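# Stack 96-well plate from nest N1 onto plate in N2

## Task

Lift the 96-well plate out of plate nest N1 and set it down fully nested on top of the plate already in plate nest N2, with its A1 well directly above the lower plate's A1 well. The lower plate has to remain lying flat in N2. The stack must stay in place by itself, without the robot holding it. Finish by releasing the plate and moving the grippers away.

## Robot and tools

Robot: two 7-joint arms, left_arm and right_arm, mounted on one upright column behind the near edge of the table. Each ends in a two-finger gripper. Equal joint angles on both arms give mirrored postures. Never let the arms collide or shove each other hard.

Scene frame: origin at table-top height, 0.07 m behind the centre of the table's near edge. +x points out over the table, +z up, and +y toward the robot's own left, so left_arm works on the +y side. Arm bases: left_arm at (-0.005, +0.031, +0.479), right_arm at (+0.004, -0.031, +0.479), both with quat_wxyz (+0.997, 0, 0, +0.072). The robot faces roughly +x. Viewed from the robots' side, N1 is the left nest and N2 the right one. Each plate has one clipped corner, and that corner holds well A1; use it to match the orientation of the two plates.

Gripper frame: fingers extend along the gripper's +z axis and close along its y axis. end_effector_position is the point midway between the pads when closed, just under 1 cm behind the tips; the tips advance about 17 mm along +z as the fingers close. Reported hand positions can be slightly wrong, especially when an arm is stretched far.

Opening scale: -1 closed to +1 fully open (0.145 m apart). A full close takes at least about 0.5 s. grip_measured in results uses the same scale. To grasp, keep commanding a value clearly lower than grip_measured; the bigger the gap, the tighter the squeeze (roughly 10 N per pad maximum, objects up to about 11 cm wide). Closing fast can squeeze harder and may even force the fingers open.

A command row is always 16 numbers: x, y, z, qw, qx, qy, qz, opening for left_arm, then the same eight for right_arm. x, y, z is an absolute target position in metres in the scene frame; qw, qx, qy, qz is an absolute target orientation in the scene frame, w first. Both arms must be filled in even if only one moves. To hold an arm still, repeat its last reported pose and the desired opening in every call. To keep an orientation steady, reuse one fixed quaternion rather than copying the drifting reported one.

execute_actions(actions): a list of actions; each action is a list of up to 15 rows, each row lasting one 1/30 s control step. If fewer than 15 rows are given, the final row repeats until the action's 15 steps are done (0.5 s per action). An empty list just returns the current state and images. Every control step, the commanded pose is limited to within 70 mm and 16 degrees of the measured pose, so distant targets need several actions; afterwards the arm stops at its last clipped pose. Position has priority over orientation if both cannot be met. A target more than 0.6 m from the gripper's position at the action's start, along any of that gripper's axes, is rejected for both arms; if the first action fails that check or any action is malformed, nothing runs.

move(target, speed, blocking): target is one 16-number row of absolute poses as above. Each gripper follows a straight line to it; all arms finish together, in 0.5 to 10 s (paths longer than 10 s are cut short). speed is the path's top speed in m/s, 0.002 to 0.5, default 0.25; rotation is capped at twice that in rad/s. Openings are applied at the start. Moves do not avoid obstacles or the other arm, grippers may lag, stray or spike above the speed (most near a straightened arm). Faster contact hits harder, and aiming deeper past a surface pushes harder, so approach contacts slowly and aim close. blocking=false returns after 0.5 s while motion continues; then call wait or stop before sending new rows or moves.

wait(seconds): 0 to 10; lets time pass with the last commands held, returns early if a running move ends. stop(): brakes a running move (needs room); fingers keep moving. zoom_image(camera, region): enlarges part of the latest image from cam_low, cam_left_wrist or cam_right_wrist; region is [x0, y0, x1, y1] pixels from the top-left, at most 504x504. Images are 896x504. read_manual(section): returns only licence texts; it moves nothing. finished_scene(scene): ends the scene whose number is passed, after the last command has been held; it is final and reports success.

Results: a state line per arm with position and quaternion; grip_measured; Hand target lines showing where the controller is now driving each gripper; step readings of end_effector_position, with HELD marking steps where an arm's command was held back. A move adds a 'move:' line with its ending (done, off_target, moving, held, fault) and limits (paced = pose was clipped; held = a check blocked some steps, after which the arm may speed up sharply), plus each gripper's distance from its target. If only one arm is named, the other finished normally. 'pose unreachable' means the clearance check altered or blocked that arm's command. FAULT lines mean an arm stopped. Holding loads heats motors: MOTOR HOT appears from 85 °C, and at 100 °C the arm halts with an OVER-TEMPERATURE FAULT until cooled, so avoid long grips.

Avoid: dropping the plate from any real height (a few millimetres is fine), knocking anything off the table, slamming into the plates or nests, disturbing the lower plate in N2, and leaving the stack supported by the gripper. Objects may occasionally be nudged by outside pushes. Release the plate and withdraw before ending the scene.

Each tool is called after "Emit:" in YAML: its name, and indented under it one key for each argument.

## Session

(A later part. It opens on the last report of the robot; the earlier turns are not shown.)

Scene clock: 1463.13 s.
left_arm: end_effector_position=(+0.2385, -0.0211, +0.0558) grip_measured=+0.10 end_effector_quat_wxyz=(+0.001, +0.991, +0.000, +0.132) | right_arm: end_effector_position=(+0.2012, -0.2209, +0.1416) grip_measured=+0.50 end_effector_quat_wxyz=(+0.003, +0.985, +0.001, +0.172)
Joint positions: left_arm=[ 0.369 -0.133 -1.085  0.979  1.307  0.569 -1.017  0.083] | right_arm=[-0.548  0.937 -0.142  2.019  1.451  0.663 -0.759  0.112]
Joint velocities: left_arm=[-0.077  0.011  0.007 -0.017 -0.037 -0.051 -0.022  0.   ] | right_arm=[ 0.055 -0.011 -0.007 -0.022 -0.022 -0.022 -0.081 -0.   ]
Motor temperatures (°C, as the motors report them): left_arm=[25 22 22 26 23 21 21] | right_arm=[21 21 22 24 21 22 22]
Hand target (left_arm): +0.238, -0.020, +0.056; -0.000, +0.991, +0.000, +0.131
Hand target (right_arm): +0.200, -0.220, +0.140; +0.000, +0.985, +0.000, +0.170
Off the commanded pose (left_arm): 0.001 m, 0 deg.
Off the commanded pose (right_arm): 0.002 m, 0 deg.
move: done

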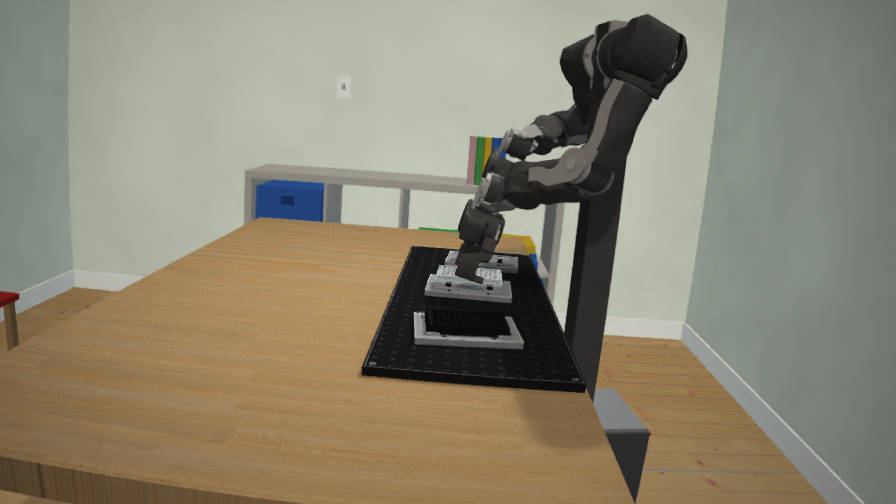

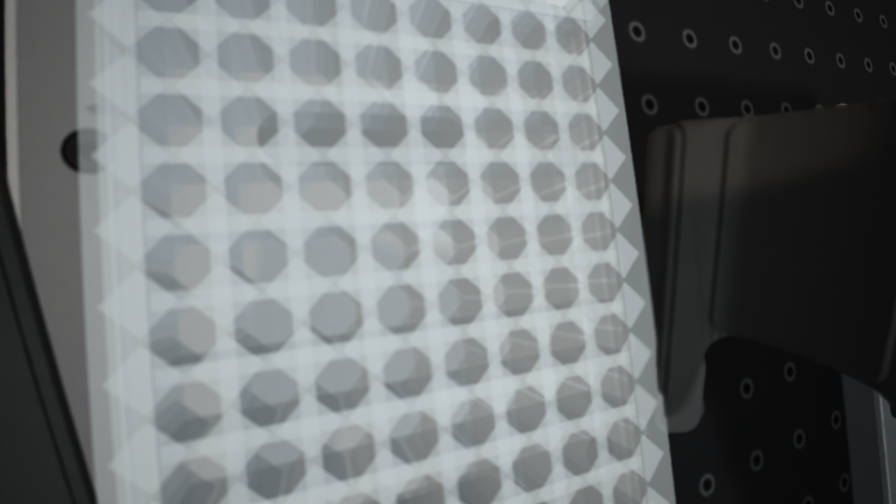

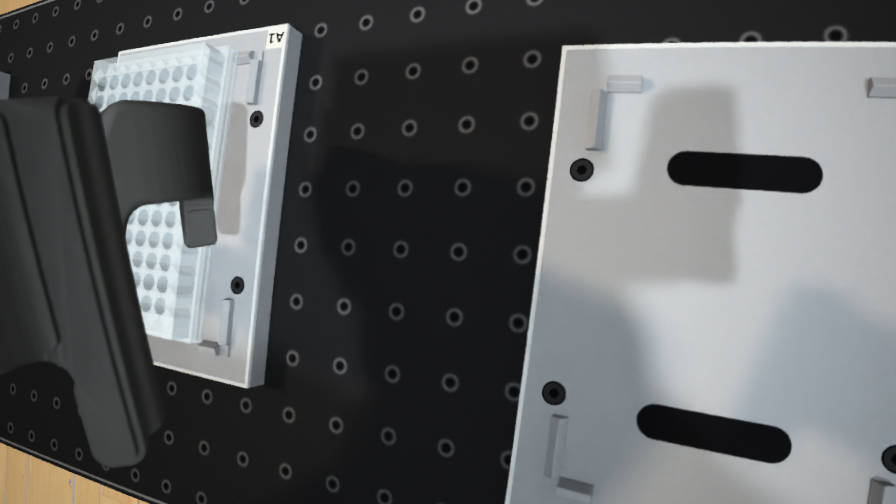

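Emit:
move:
  target: [0.238,-0.0206,0.088,0,0.9914,0,0.1305,-0.22,0.20,-0.22,0.14,0,0.985,0,0.17,0.5]
  speed: 0.03

Emit:
move:
  target: [0.2435,0.2315,0.088,-0.0080,0.9896,0.0605,0.1303,-0.22,0.20,-0.22,0.14,0,0.985,0,0.17,0.5]
  speed: 0.05

Scene clock: 1472.20 s.
left_arm: end_effector_position=(+0.2390, -0.0206, +0.0881) grip_measured=+0.10 end_effector_quat_wxyz=(+0.001, +0.991, +0.001, +0.133) | right_arm: end_effector_position=(+0.2012, -0.2209, +0.1416) grip_measured=+0.50 end_effector_quat_wxyz=(+0.003, +0.985, +0.001, +0.172)
Joint positions: left_arm=[ 0.352 -0.102 -1.042  1.172  1.384  0.641 -1.192  0.083] | right_arm=[-0.548  0.937 -0.142  2.019  1.451  0.663 -0.759  0.112]
Joint velocities: left_arm=[ 0.121  0.033  0.007 -0.022  0.007  0.037  0.022 -0.   ] | right_arm=[ 0.011 -0.011 -0.027  0.002  0.051  0.022  0.037  0.   ]
Motor temperatures (°C, as the motors report them): left_arm=[25 22 22 26 23 21 21] | right_arm=[21 21 22 24 21 22 22]
Hand target (left_arm): +0.239, -0.020, +0.088; -0.000, +0.991, +0.001, +0.132
Hand target (right_arm): +0.200, -0.220, +0.140; +0.000, +0.985, +0.000, +0.170
Off the commanded pose (left_arm): 0.001 m, 0 deg.
Off the commanded pose (right_arm): 0.002 m, 0 deg.
move: done

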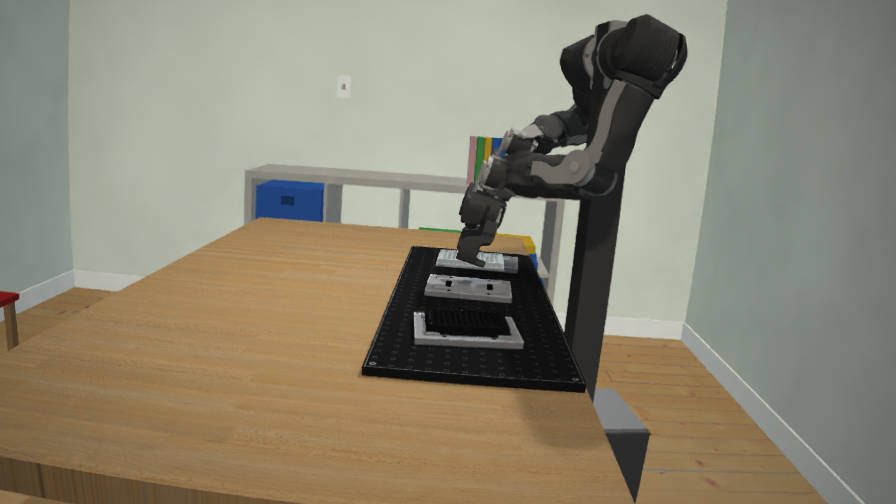

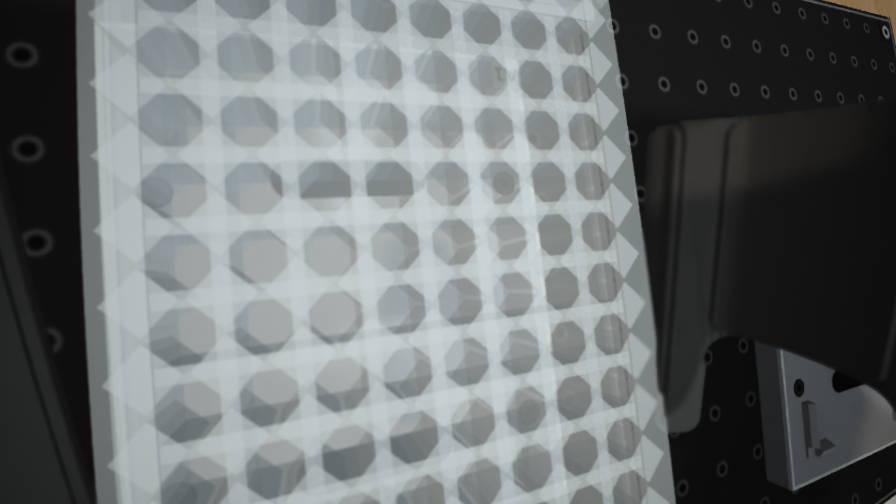

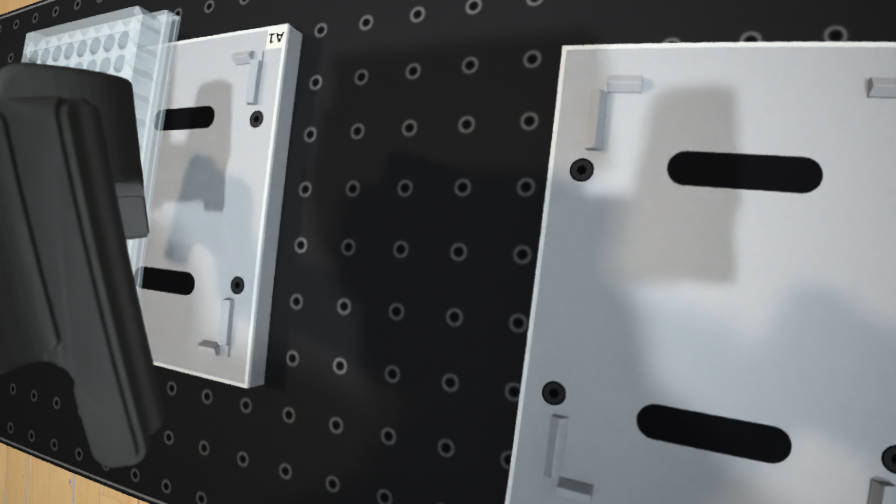

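Scene clock: 1477.47 s.
left_arm: end_effector_position=(+0.2428, +0.2314, +0.0864) grip_measured=+0.10 end_effector_quat_wxyz=(-0.012, +0.990, +0.059, +0.129) | right_arm: end_effector_position=(+0.2012, -0.2209, +0.1416) grip_measured=+0.50 end_effector_quat_wxyz=(+0.003, +0.985, +0.001, +0.172)
Joint positions: left_arm=[ 0.404  0.729 -0.959  1.405  1.541  0.731 -0.693  0.083] | right_arm=[-0.548  0.937 -0.142  2.019  1.451  0.663 -0.759  0.112]
Joint velocities: left_arm=[-0.121 -0.055  0.007  0.007  0.022  0.037  0.051  0.   ] | right_arm=[ 0.011  0.055 -0.002 -0.017 -0.037 -0.095  0.066 -0.   ]
Motor temperatures (°C, as the motors report them): left_arm=[25 22 22 26 23 21 21] | right_arm=[21 22 22 24 21 22 22]
Hand target (left_arm): +0.244, +0.231, +0.087; -0.010, +0.990, +0.057, +0.130
Hand target (right_arm): +0.200, -0.220, +0.140; +0.000, +0.985, +0.000, +0.170
Off the commanded pose (left_arm): 0.002 m, 1 deg.
Off the commanded pose (right_arm): 0.002 m, 0 deg.
move: done

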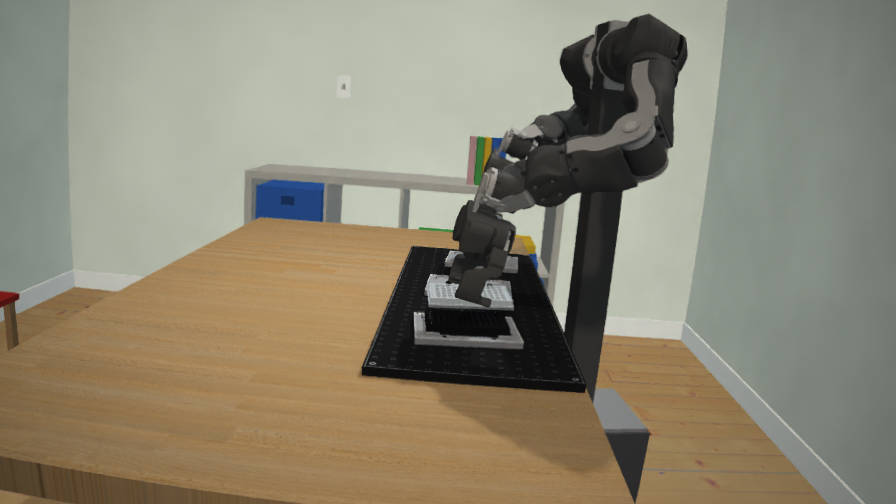

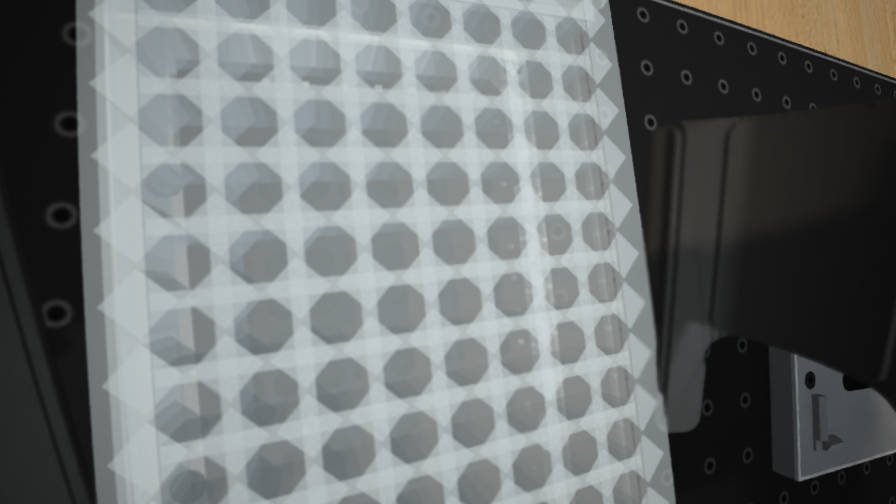

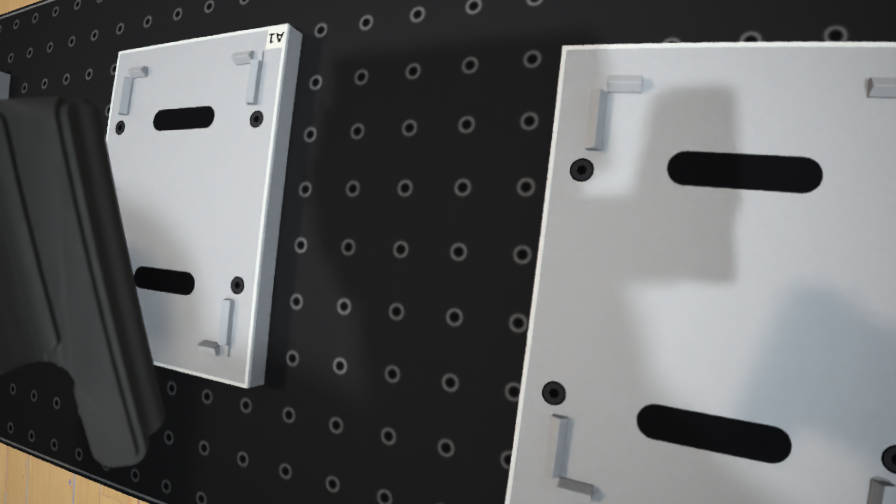

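Emit:
move:
  target: [0.2435,0.2315,0.065,-0.0080,0.9896,0.0605,0.1303,-0.22,0.20,-0.22,0.14,0,0.985,0,0.17,0.5]
  speed: 0.015

Scene clock: 1485.80 s.
left_arm: end_effector_position=(+0.2439, +0.2323, +0.0658) grip_measured=+0.10 end_effector_quat_wxyz=(-0.010, +0.990, +0.061, +0.129) | right_arm: end_effector_position=(+0.2012, -0.2209, +0.1416) grip_measured=+0.50 end_effector_quat_wxyz=(+0.003, +0.985, +0.001, +0.172)
Joint positions: left_arm=[ 0.398  0.675 -0.969  1.288  1.454  0.701 -0.597  0.083] | right_arm=[-0.548  0.937 -0.142  2.019  1.451  0.663 -0.759  0.112]
Joint velocities: left_arm=[-0.011 -0.077  0.007  0.012 -0.066 -0.007  0.022  0.   ] | right_arm=[-0.033 -0.121 -0.002 -0.007  0.007 -0.037 -0.051  0.   ]
Motor temperatures (°C, as the motors report them): left_arm=[25 22 22 26 23 21 21] | right_arm=[21 22 22 24 21 22 22]
Hand target (left_arm): +0.243, +0.231, +0.065; -0.007, +0.990, +0.061, +0.129
Hand target (right_arm): +0.200, -0.220, +0.140; +0.000, +0.985, +0.000, +0.170
Off the commanded pose (left_arm): 0.001 m, 0 deg.
Off the commanded pose (right_arm): 0.002 m, 0 deg.
move: done

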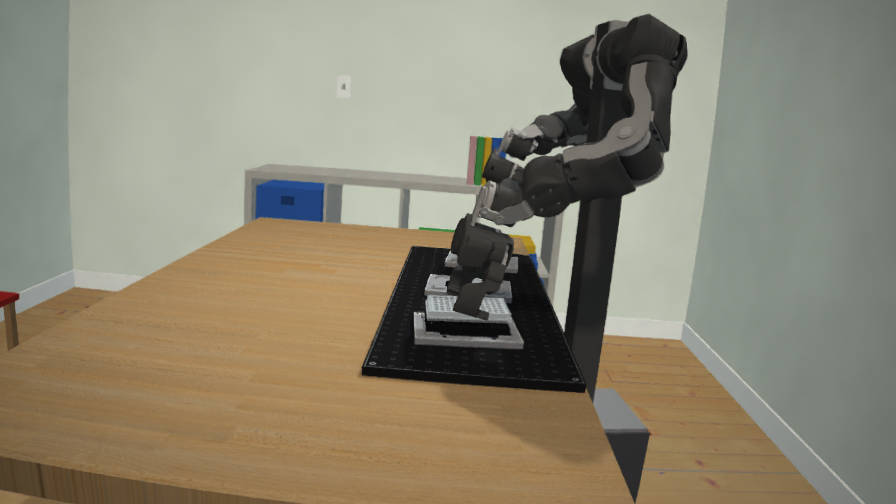

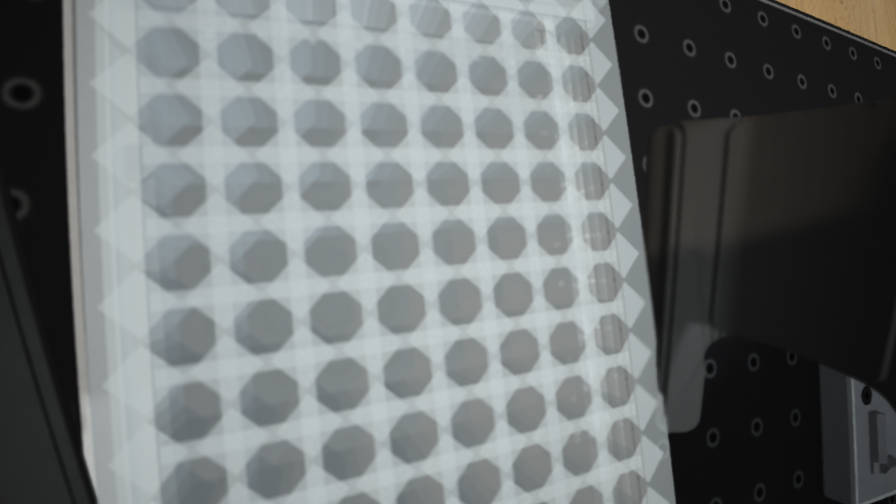

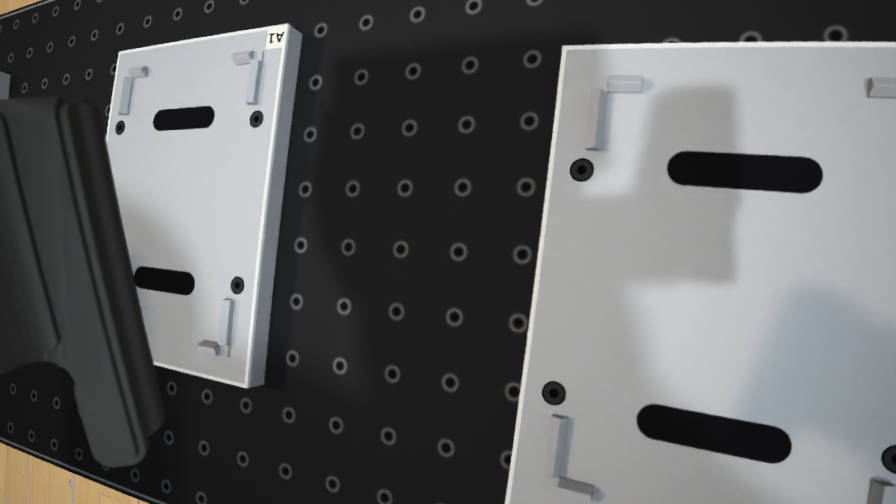

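Emit:
zoom_image:
  camera: "cam_low"
  region: [400, 280, 540, 360]

Emit:
zoom_image:
  camera: "cam_left_wrist"
  region: [440, 0, 680, 260]

Region (400, 280, 540, 360) of cam_low's 896x504 image, scaled by 3.600, with more detail than that image has; it fills the top 288 rows of this view, and the rest is white.

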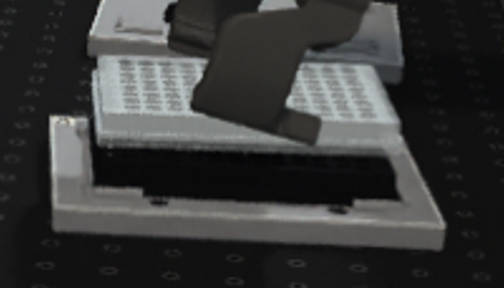

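Region (440, 0, 680, 260) of cam_left_wrist's 896x504 image, scaled by 1.938, with more detail than that image has; it fills the left 465 columns of this view, and the rest is white.

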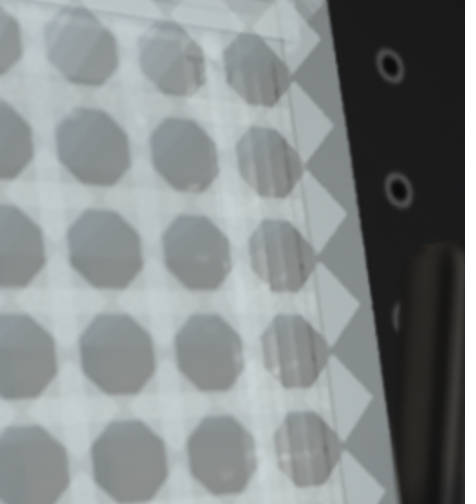

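Emit:
move:
  target: [0.2430,0.2313,0.0605,-0.0080,0.9896,0.0605,0.1303,-0.22,0.20,-0.22,0.14,0,0.985,0,0.17,0.5]
  speed: 0.005

Emit:
zoom_image:
  camera: "cam_low"
  region: [400, 280, 540, 360]

Scene clock: 1501.43 s.
left_arm: end_effector_position=(+0.2435, +0.2324, +0.0615) grip_measured=+0.10 end_effector_quat_wxyz=(-0.010, +0.990, +0.061, +0.130) | right_arm: end_effector_position=(+0.2012, -0.2209, +0.1416) grip_measured=+0.50 end_effector_quat_wxyz=(+0.003, +0.985, +0.001, +0.172)
Joint positions: left_arm=[ 0.393  0.664 -0.969  1.267  1.432  0.693 -0.578  0.083] | right_arm=[-0.548  0.937 -0.142  2.019  1.451  0.663 -0.759  0.112]
Joint velocities: left_arm=[ 0.055  0.011  0.002 -0.007 -0.022 -0.022 -0.037 -0.   ] | right_arm=[ 0.077  0.055 -0.012 -0.007 -0.066  0.037 -0.081 -0.   ]
Motor temperatures (°C, as the motors report them): left_arm=[25 22 22 25 23 21 21] | right_arm=[21 21 22 24 21 22 22]
Hand target (left_arm): +0.243, +0.231, +0.060; -0.008, +0.990, +0.061, +0.130
Hand target (right_arm): +0.200, -0.220, +0.140; +0.000, +0.985, +0.000, +0.170
Off the commanded pose (left_arm): 0.002 m, 0 deg.
Off the commanded pose (right_arm): 0.002 m, 0 deg.
move: done

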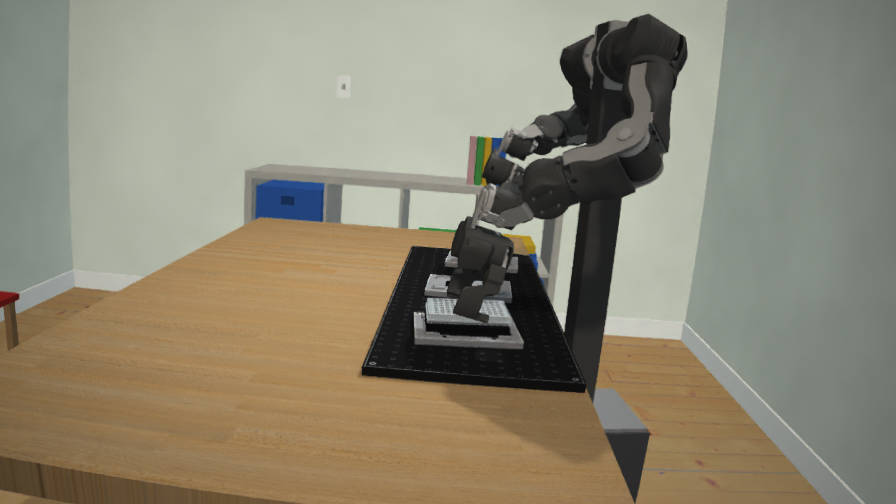

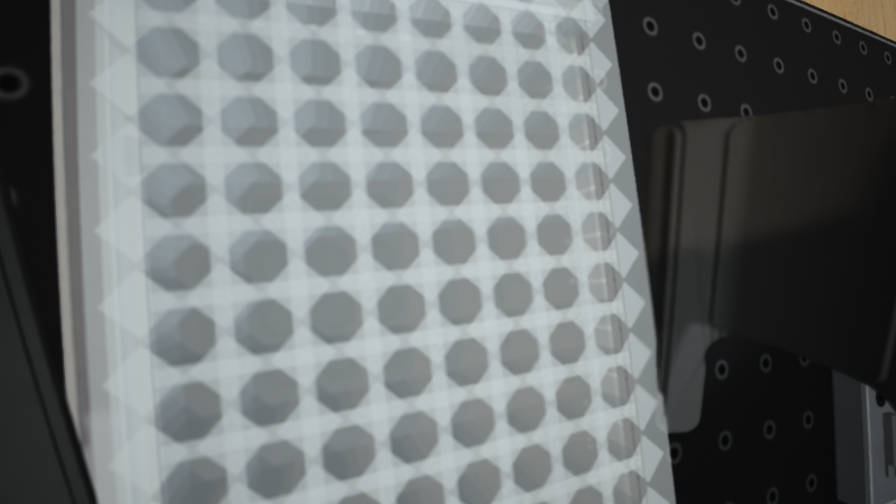

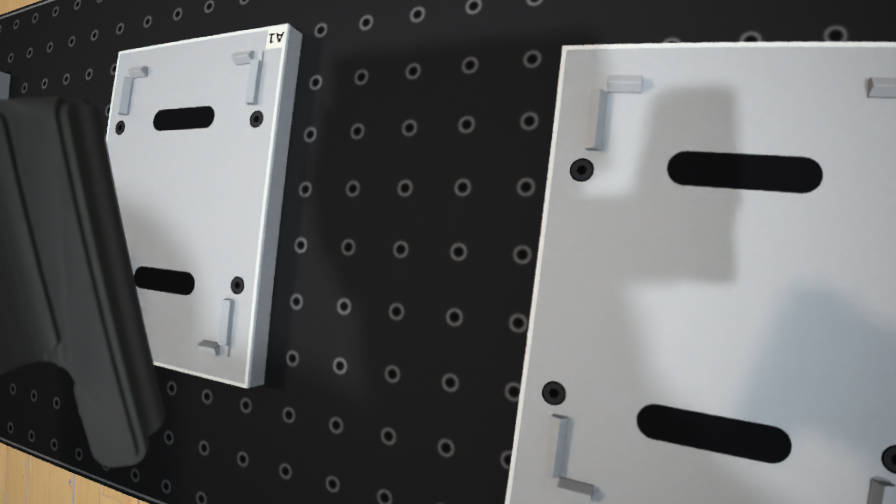

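Region (400, 280, 540, 360) of cam_low's 896x504 image, scaled by 3.600, with more detail than that image has; it fills the top 288 rows of this view, and the rest is white.

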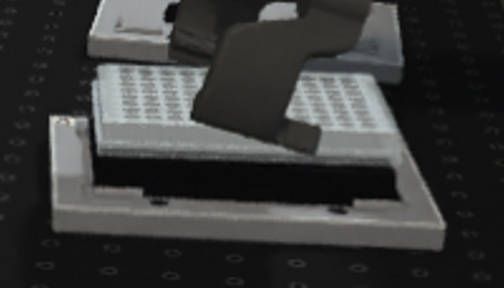

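Emit:
move:
  target: [0.2428,0.2308,0.0580,-0.0080,0.9896,0.0605,0.1303,-0.22,0.20,-0.22,0.14,0,0.985,0,0.17,0.5]
  speed: 0.003

Emit:
zoom_image:
  camera: "cam_low"
  region: [400, 280, 540, 360]

Scene clock: 1509.60 s.
left_arm: end_effector_position=(+0.2435, +0.2320, +0.0591) grip_measured=+0.10 end_effector_quat_wxyz=(-0.010, +0.990, +0.061, +0.130) | right_arm: end_effector_position=(+0.2012, -0.2209, +0.1416) grip_measured=+0.50 end_effector_quat_wxyz=(+0.003, +0.985, +0.001, +0.172)
Joint positions: left_arm=[ 0.391  0.656 -0.969  1.254  1.421  0.689 -0.57   0.083] | right_arm=[-0.548  0.937 -0.142  2.019  1.451  0.663 -0.759  0.112]
Joint velocities: left_arm=[-0.011 -0.033 -0.012 -0.012  0.037  0.007 -0.051  0.   ] | right_arm=[-0.011 -0.077 -0.002 -0.007 -0.022 -0.037 -0.037 -0.   ]
Motor temperatures (°C, as the motors report them): left_arm=[25 22 22 25 23 21 21] | right_arm=[21 21 22 24 21 22 22]
Hand target (left_arm): +0.243, +0.231, +0.058; -0.008, +0.990, +0.061, +0.130
Hand target (right_arm): +0.200, -0.220, +0.140; +0.000, +0.985, +0.000, +0.170
Off the commanded pose (left_arm): 0.002 m, 0 deg.
Off the commanded pose (right_arm): 0.002 m, 0 deg.
move: done

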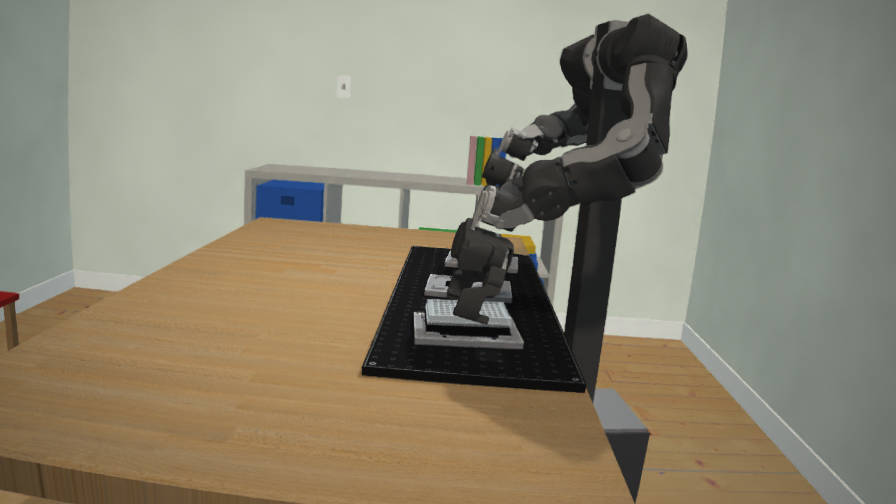

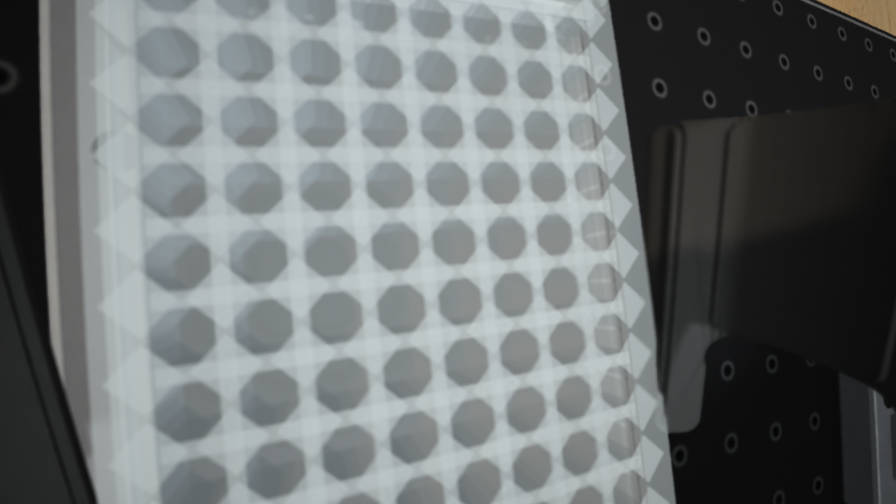

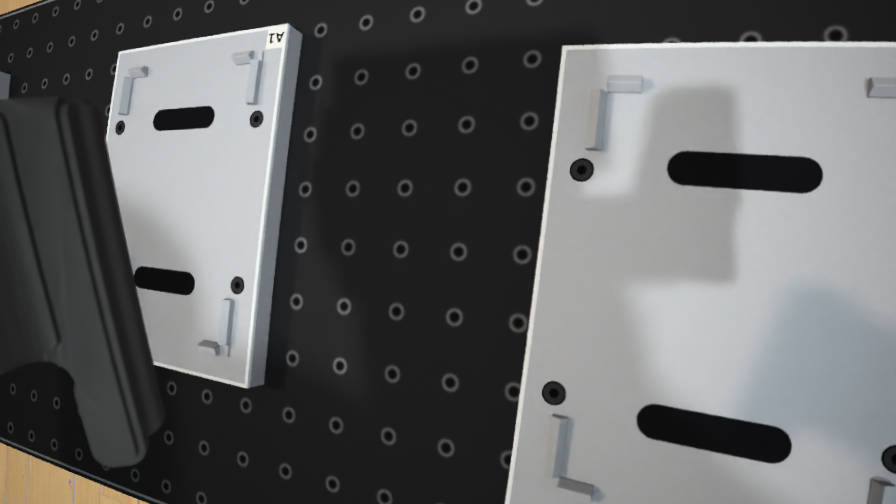

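Region (400, 280, 540, 360) of cam_low's 896x504 image, scaled by 3.600, with more detail than that image has; it fills the top 288 rows of this view, and the rest is white.

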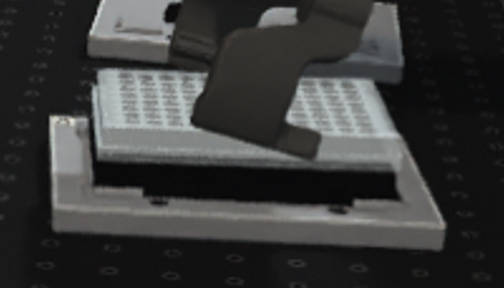

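Emit:
move:
  target: [0.2428,0.2308,0.0560,-0.0080,0.9896,0.0605,0.1303,-0.22,0.20,-0.22,0.14,0,0.985,0,0.17,0.5]
  speed: 0.003

Emit:
zoom_image:
  camera: "cam_low"
  region: [400, 280, 540, 360]

Scene clock: 1517.53 s.
left_arm: end_effector_position=(+0.2434, +0.2319, +0.0571) grip_measured=+0.10 end_effector_quat_wxyz=(-0.010, +0.990, +0.061, +0.130) | right_arm: end_effector_position=(+0.2012, -0.2209, +0.1416) grip_measured=+0.50 end_effector_quat_wxyz=(+0.003, +0.985, +0.001, +0.172)
Joint positions: left_arm=[ 0.39   0.65  -0.969  1.243  1.412  0.686 -0.561  0.083] | right_arm=[-0.548  0.937 -0.142  2.019  1.451  0.663 -0.759  0.112]
Joint velocities: left_arm=[-0.033 -0.077 -0.012  0.017 -0.007  0.022 -0.066  0.   ] | right_arm=[ 0.077 -0.077 -0.002  0.002 -0.007  0.007  0.081  0.   ]
Motor temperatures (°C, as the motors report them): left_arm=[25 22 22 25 23 21 21] | right_arm=[21 21 22 24 21 22 22]
Hand target (left_arm): +0.243, +0.231, +0.056; -0.008, +0.990, +0.061, +0.130
Hand target (right_arm): +0.200, -0.220, +0.140; +0.000, +0.985, +0.000, +0.170
Off the commanded pose (left_arm): 0.002 m, 0 deg.
Off the commanded pose (right_arm): 0.002 m, 0 deg.
move: done

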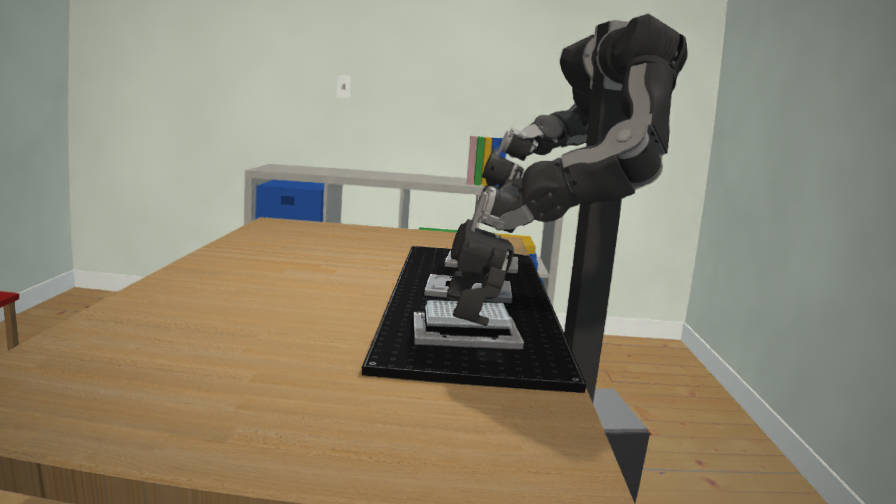

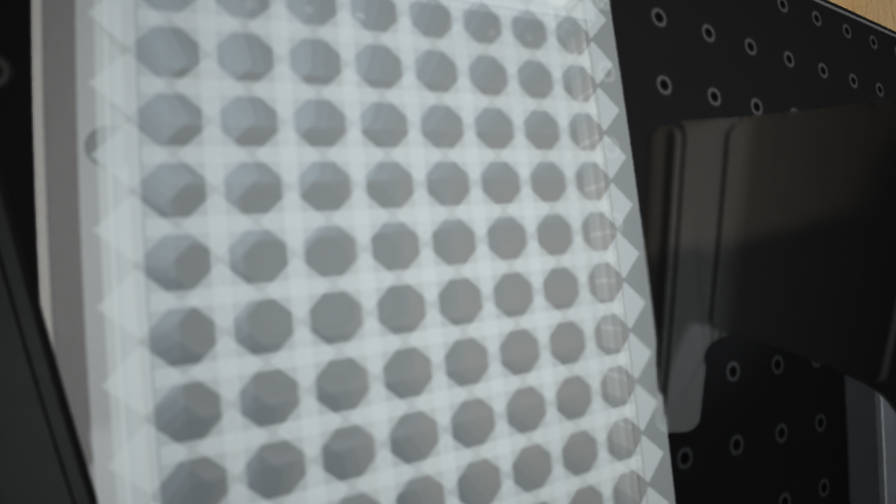

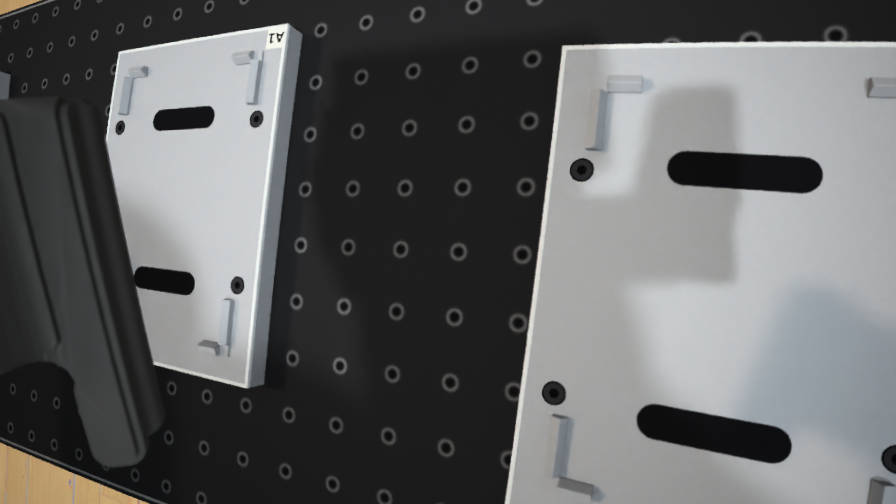

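Region (400, 280, 540, 360) of cam_low's 896x504 image, scaled by 3.600, with more detail than that image has; it fills the top 288 rows of this view, and the rest is white.

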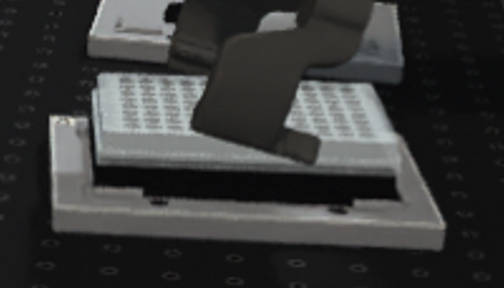

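Emit:
move:
  target: [0.2428,0.2308,0.0540,-0.0080,0.9896,0.0605,0.1303,-0.22,0.20,-0.22,0.14,0,0.985,0,0.17,0.5]
  speed: 0.003

Emit:
zoom_image:
  camera: "cam_low"
  region: [400, 280, 540, 360]

Scene clock: 1525.60 s.
left_arm: end_effector_position=(+0.2436, +0.2322, +0.0556) grip_measured=+0.11 end_effector_quat_wxyz=(-0.011, +0.990, +0.060, +0.130) | right_arm: end_effector_position=(+0.2012, -0.2209, +0.1416) grip_measured=+0.50 end_effector_quat_wxyz=(+0.003, +0.985, +0.001, +0.172)
Joint positions: left_arm=[ 0.39   0.645 -0.969  1.233  1.403  0.685 -0.555  0.084] | right_arm=[-0.548  0.937 -0.142  2.019  1.451  0.663 -0.759  0.112]
Joint velocities: left_arm=[ 0.011 -0.033 -0.002 -0.012 -0.022 -0.007  0.007 -0.   ] | right_arm=[ 0.077  0.033 -0.007  0.002  0.051 -0.022  0.007  0.   ]
Motor temperatures (°C, as the motors report them): left_arm=[25 21 22 25 23 21 21] | right_arm=[21 22 22 24 21 22 22]
Hand target (left_arm): +0.243, +0.231, +0.054; -0.008, +0.990, +0.060, +0.130
Hand target (right_arm): +0.200, -0.220, +0.140; +0.000, +0.985, +0.000, +0.170
Off the commanded pose (left_arm): 0.002 m, 0 deg.
Off the commanded pose (right_arm): 0.002 m, 0 deg.
move: done

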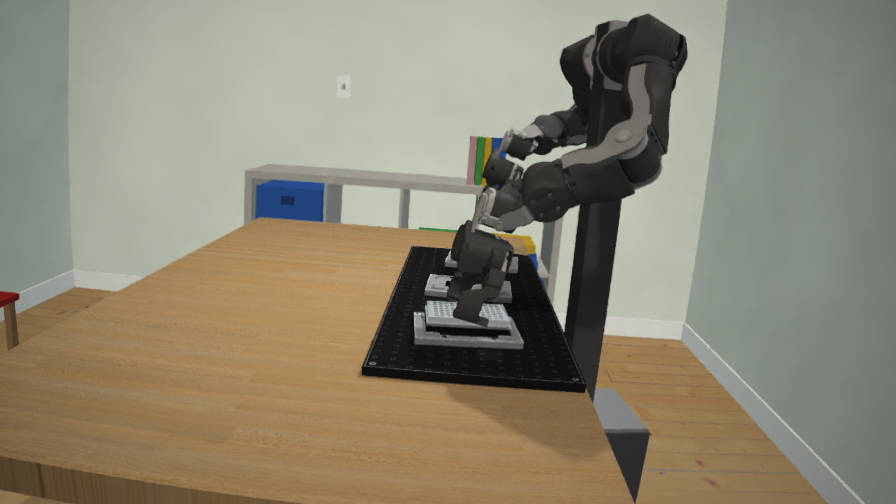

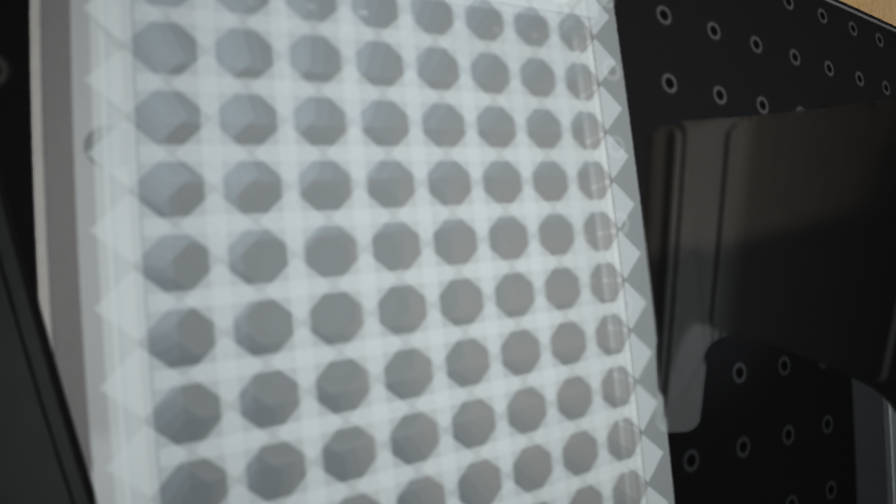

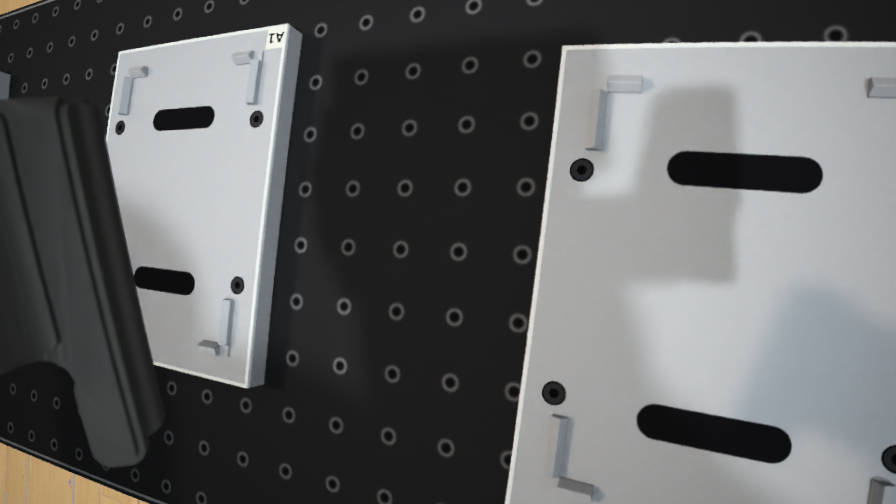

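Region (400, 280, 540, 360) of cam_low's 896x504 image, scaled by 3.600, with more detail than that image has; it fills the top 288 rows of this view, and the rest is white.

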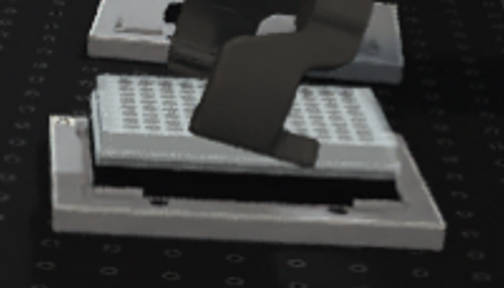

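Emit:
execute_actions:
  actions:
    - [[0.2428,0.2308,0.0545,-0.0080,0.9896,0.0605,0.1303,-0.22,0.20,-0.22,0.14,0,0.985,0,0.17,0.5],[0.2428,0.2305,0.0545,-0.0080,0.9896,0.0605,0.1303,-0.22,0.20,-0.22,0.14,0,0.985,0,0.17,0.5],[0.2428,0.2302,0.0545,-0.0080,0.9896,0.0605,0.1303,-0.22,0.20,-0.22,0.14,0,0.985,0,0.17,0.5],[0.2428,0.2299,0.0545,-0.0080,0.9896,0.0605,0.1303,-0.22,0.20,-0.22,0.14,0,0.985,0,0.17,0.5],[0.2428,0.2296,0.0545,-0.0080,0.9896,0.0605,0.1303,-0.22,0.20,-0.22,0.14,0,0.985,0,0.17,0.5],[0.2428,0.2293,0.0545,-0.0080,0.9896,0.0605,0.1303,-0.22,0.20,-0.22,0.14,0,0.985,0,0.17,0.5],[0.2428,0.2290,0.0545,-0.0080,0.9896,0.0605,0.1303,-0.22,0.20,-0.22,0.14,0,0.985,0,0.17,0.5],[0.2428,0.2287,0.0545,-0.0080,0.9896,0.0605,0.1303,-0.22,0.20,-0.22,0.14,0,0.985,0,0.17,0.5],[0.2428,0.2284,0.0545,-0.0080,0.9896,0.0605,0.1303,-0.22,0.20,-0.22,0.14,0,0.985,0,0.17,0.5]]
    - [[0.2428,0.2284,0.0545,-0.0080,0.9896,0.0605,0.1303,-0.22,0.20,-0.22,0.14,0,0.985,0,0.17,0.5]]

Scene clock: 1553.77 s.
left_arm: end_effector_position=(+0.2436, +0.2317, +0.0555) grip_measured=+0.11 end_effector_quat_wxyz=(-0.013, +0.990, +0.060, +0.131) | right_arm: end_effector_position=(+0.2012, -0.2209, +0.1416) grip_measured=+0.50 end_effector_quat_wxyz=(+0.003, +0.985, +0.001, +0.172)
Joint positions: left_arm=[ 0.389  0.643 -0.969  1.234  1.401  0.685 -0.56   0.084] | right_arm=[-0.548  0.937 -0.142  2.019  1.451  0.663 -0.759  0.112]
Joint velocities: left_arm=[-0.055 -0.077 -0.007 -0.012 -0.037  0.037  0.022 -0.   ] | right_arm=[ 0.033  0.077 -0.017  0.002 -0.037 -0.051  0.11   0.   ]
Motor temperatures (°C, as the motors report them): left_arm=[25 21 22 25 23 22 21] | right_arm=[21 21 22 24 21 22 22]
Hand target (left_arm): +0.243, +0.228, +0.055; -0.008, +0.990, +0.060, +0.130
Hand target (right_arm): +0.200, -0.220, +0.140; +0.000, +0.985, +0.000, +0.170
Off the commanded pose (left_arm): 0.004 m, 1 deg.
Off the commanded pose (right_arm): 0.002 m, 0 deg.
Step readings (end_effector_position; steps 1 to 15: 1st action; 16 to 30: 2nd action):
0: left_arm (+0.2436, +0.2322, +0.0556) | right_arm (+0.2012, -0.2209, +0.1416)
1: left_arm (+0.2436, +0.2322, +0.0556) | right_arm (+0.2012, -0.2209, +0.1416)
2: left_arm (+0.2436, +0.2322, +0.0556) | right_arm (+0.2012, -0.2209, +0.1416)
4: left_arm (+0.2435, +0.2320, +0.0555) | right_arm (+0.2012, -0.2209, +0.1416)
8: left_arm (+0.2435, +0.2319, +0.0554) | right_arm (+0.2012, -0.2209, +0.1416)
15: left_arm (+0.2436, +0.2318, +0.0554) | right_arm (+0.2012, -0.2209, +0.1416)
16: left_arm (+0.2436, +0.2317, +0.0555) | right_arm (+0.2012, -0.2209, +0.1416)
17: left_arm (+0.2436, +0.2317, +0.0555) | right_arm (+0.2012, -0.2209, +0.1416)
19: left_arm (+0.2436, +0.2317, +0.0555) | right_arm (+0.2012, -0.2209, +0.1416)
23: left_arm (+0.2436, +0.2317, +0.0555) | right_arm (+0.2012, -0.2209, +0.1416)
30: end_effector_position above

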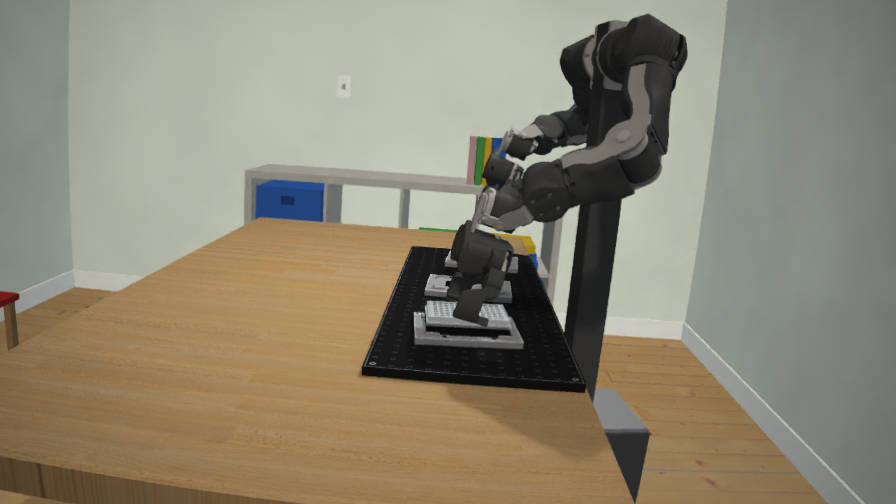

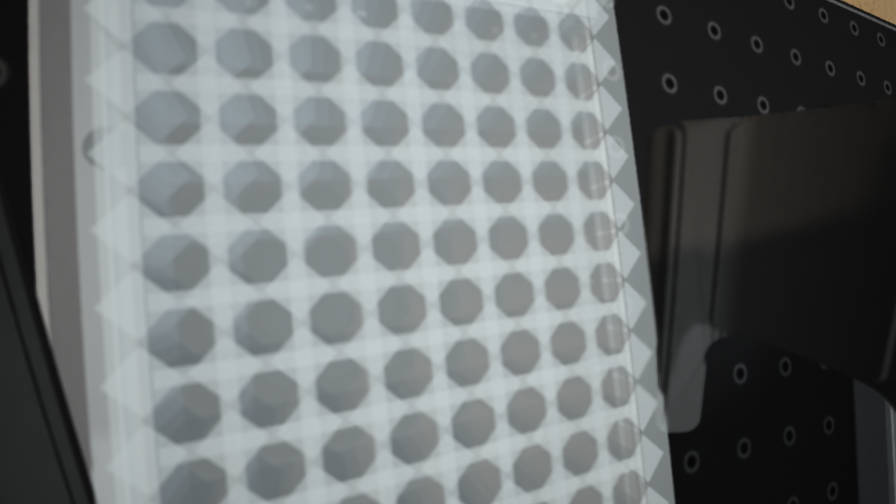

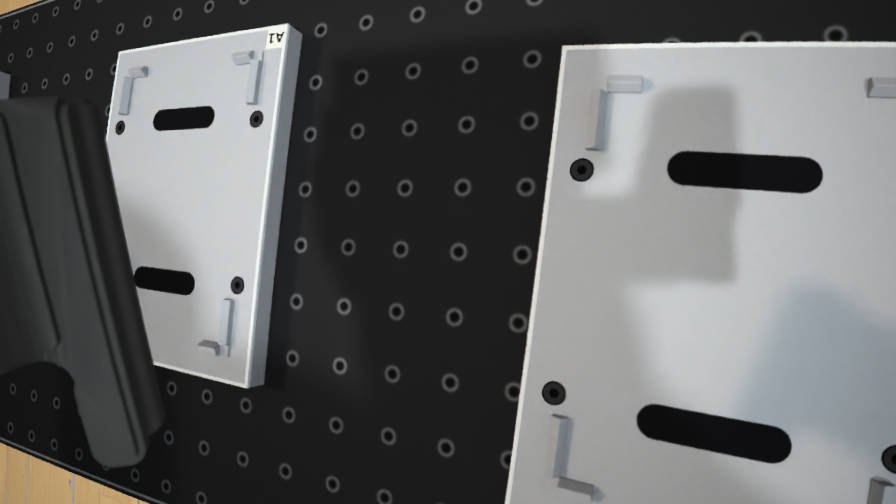

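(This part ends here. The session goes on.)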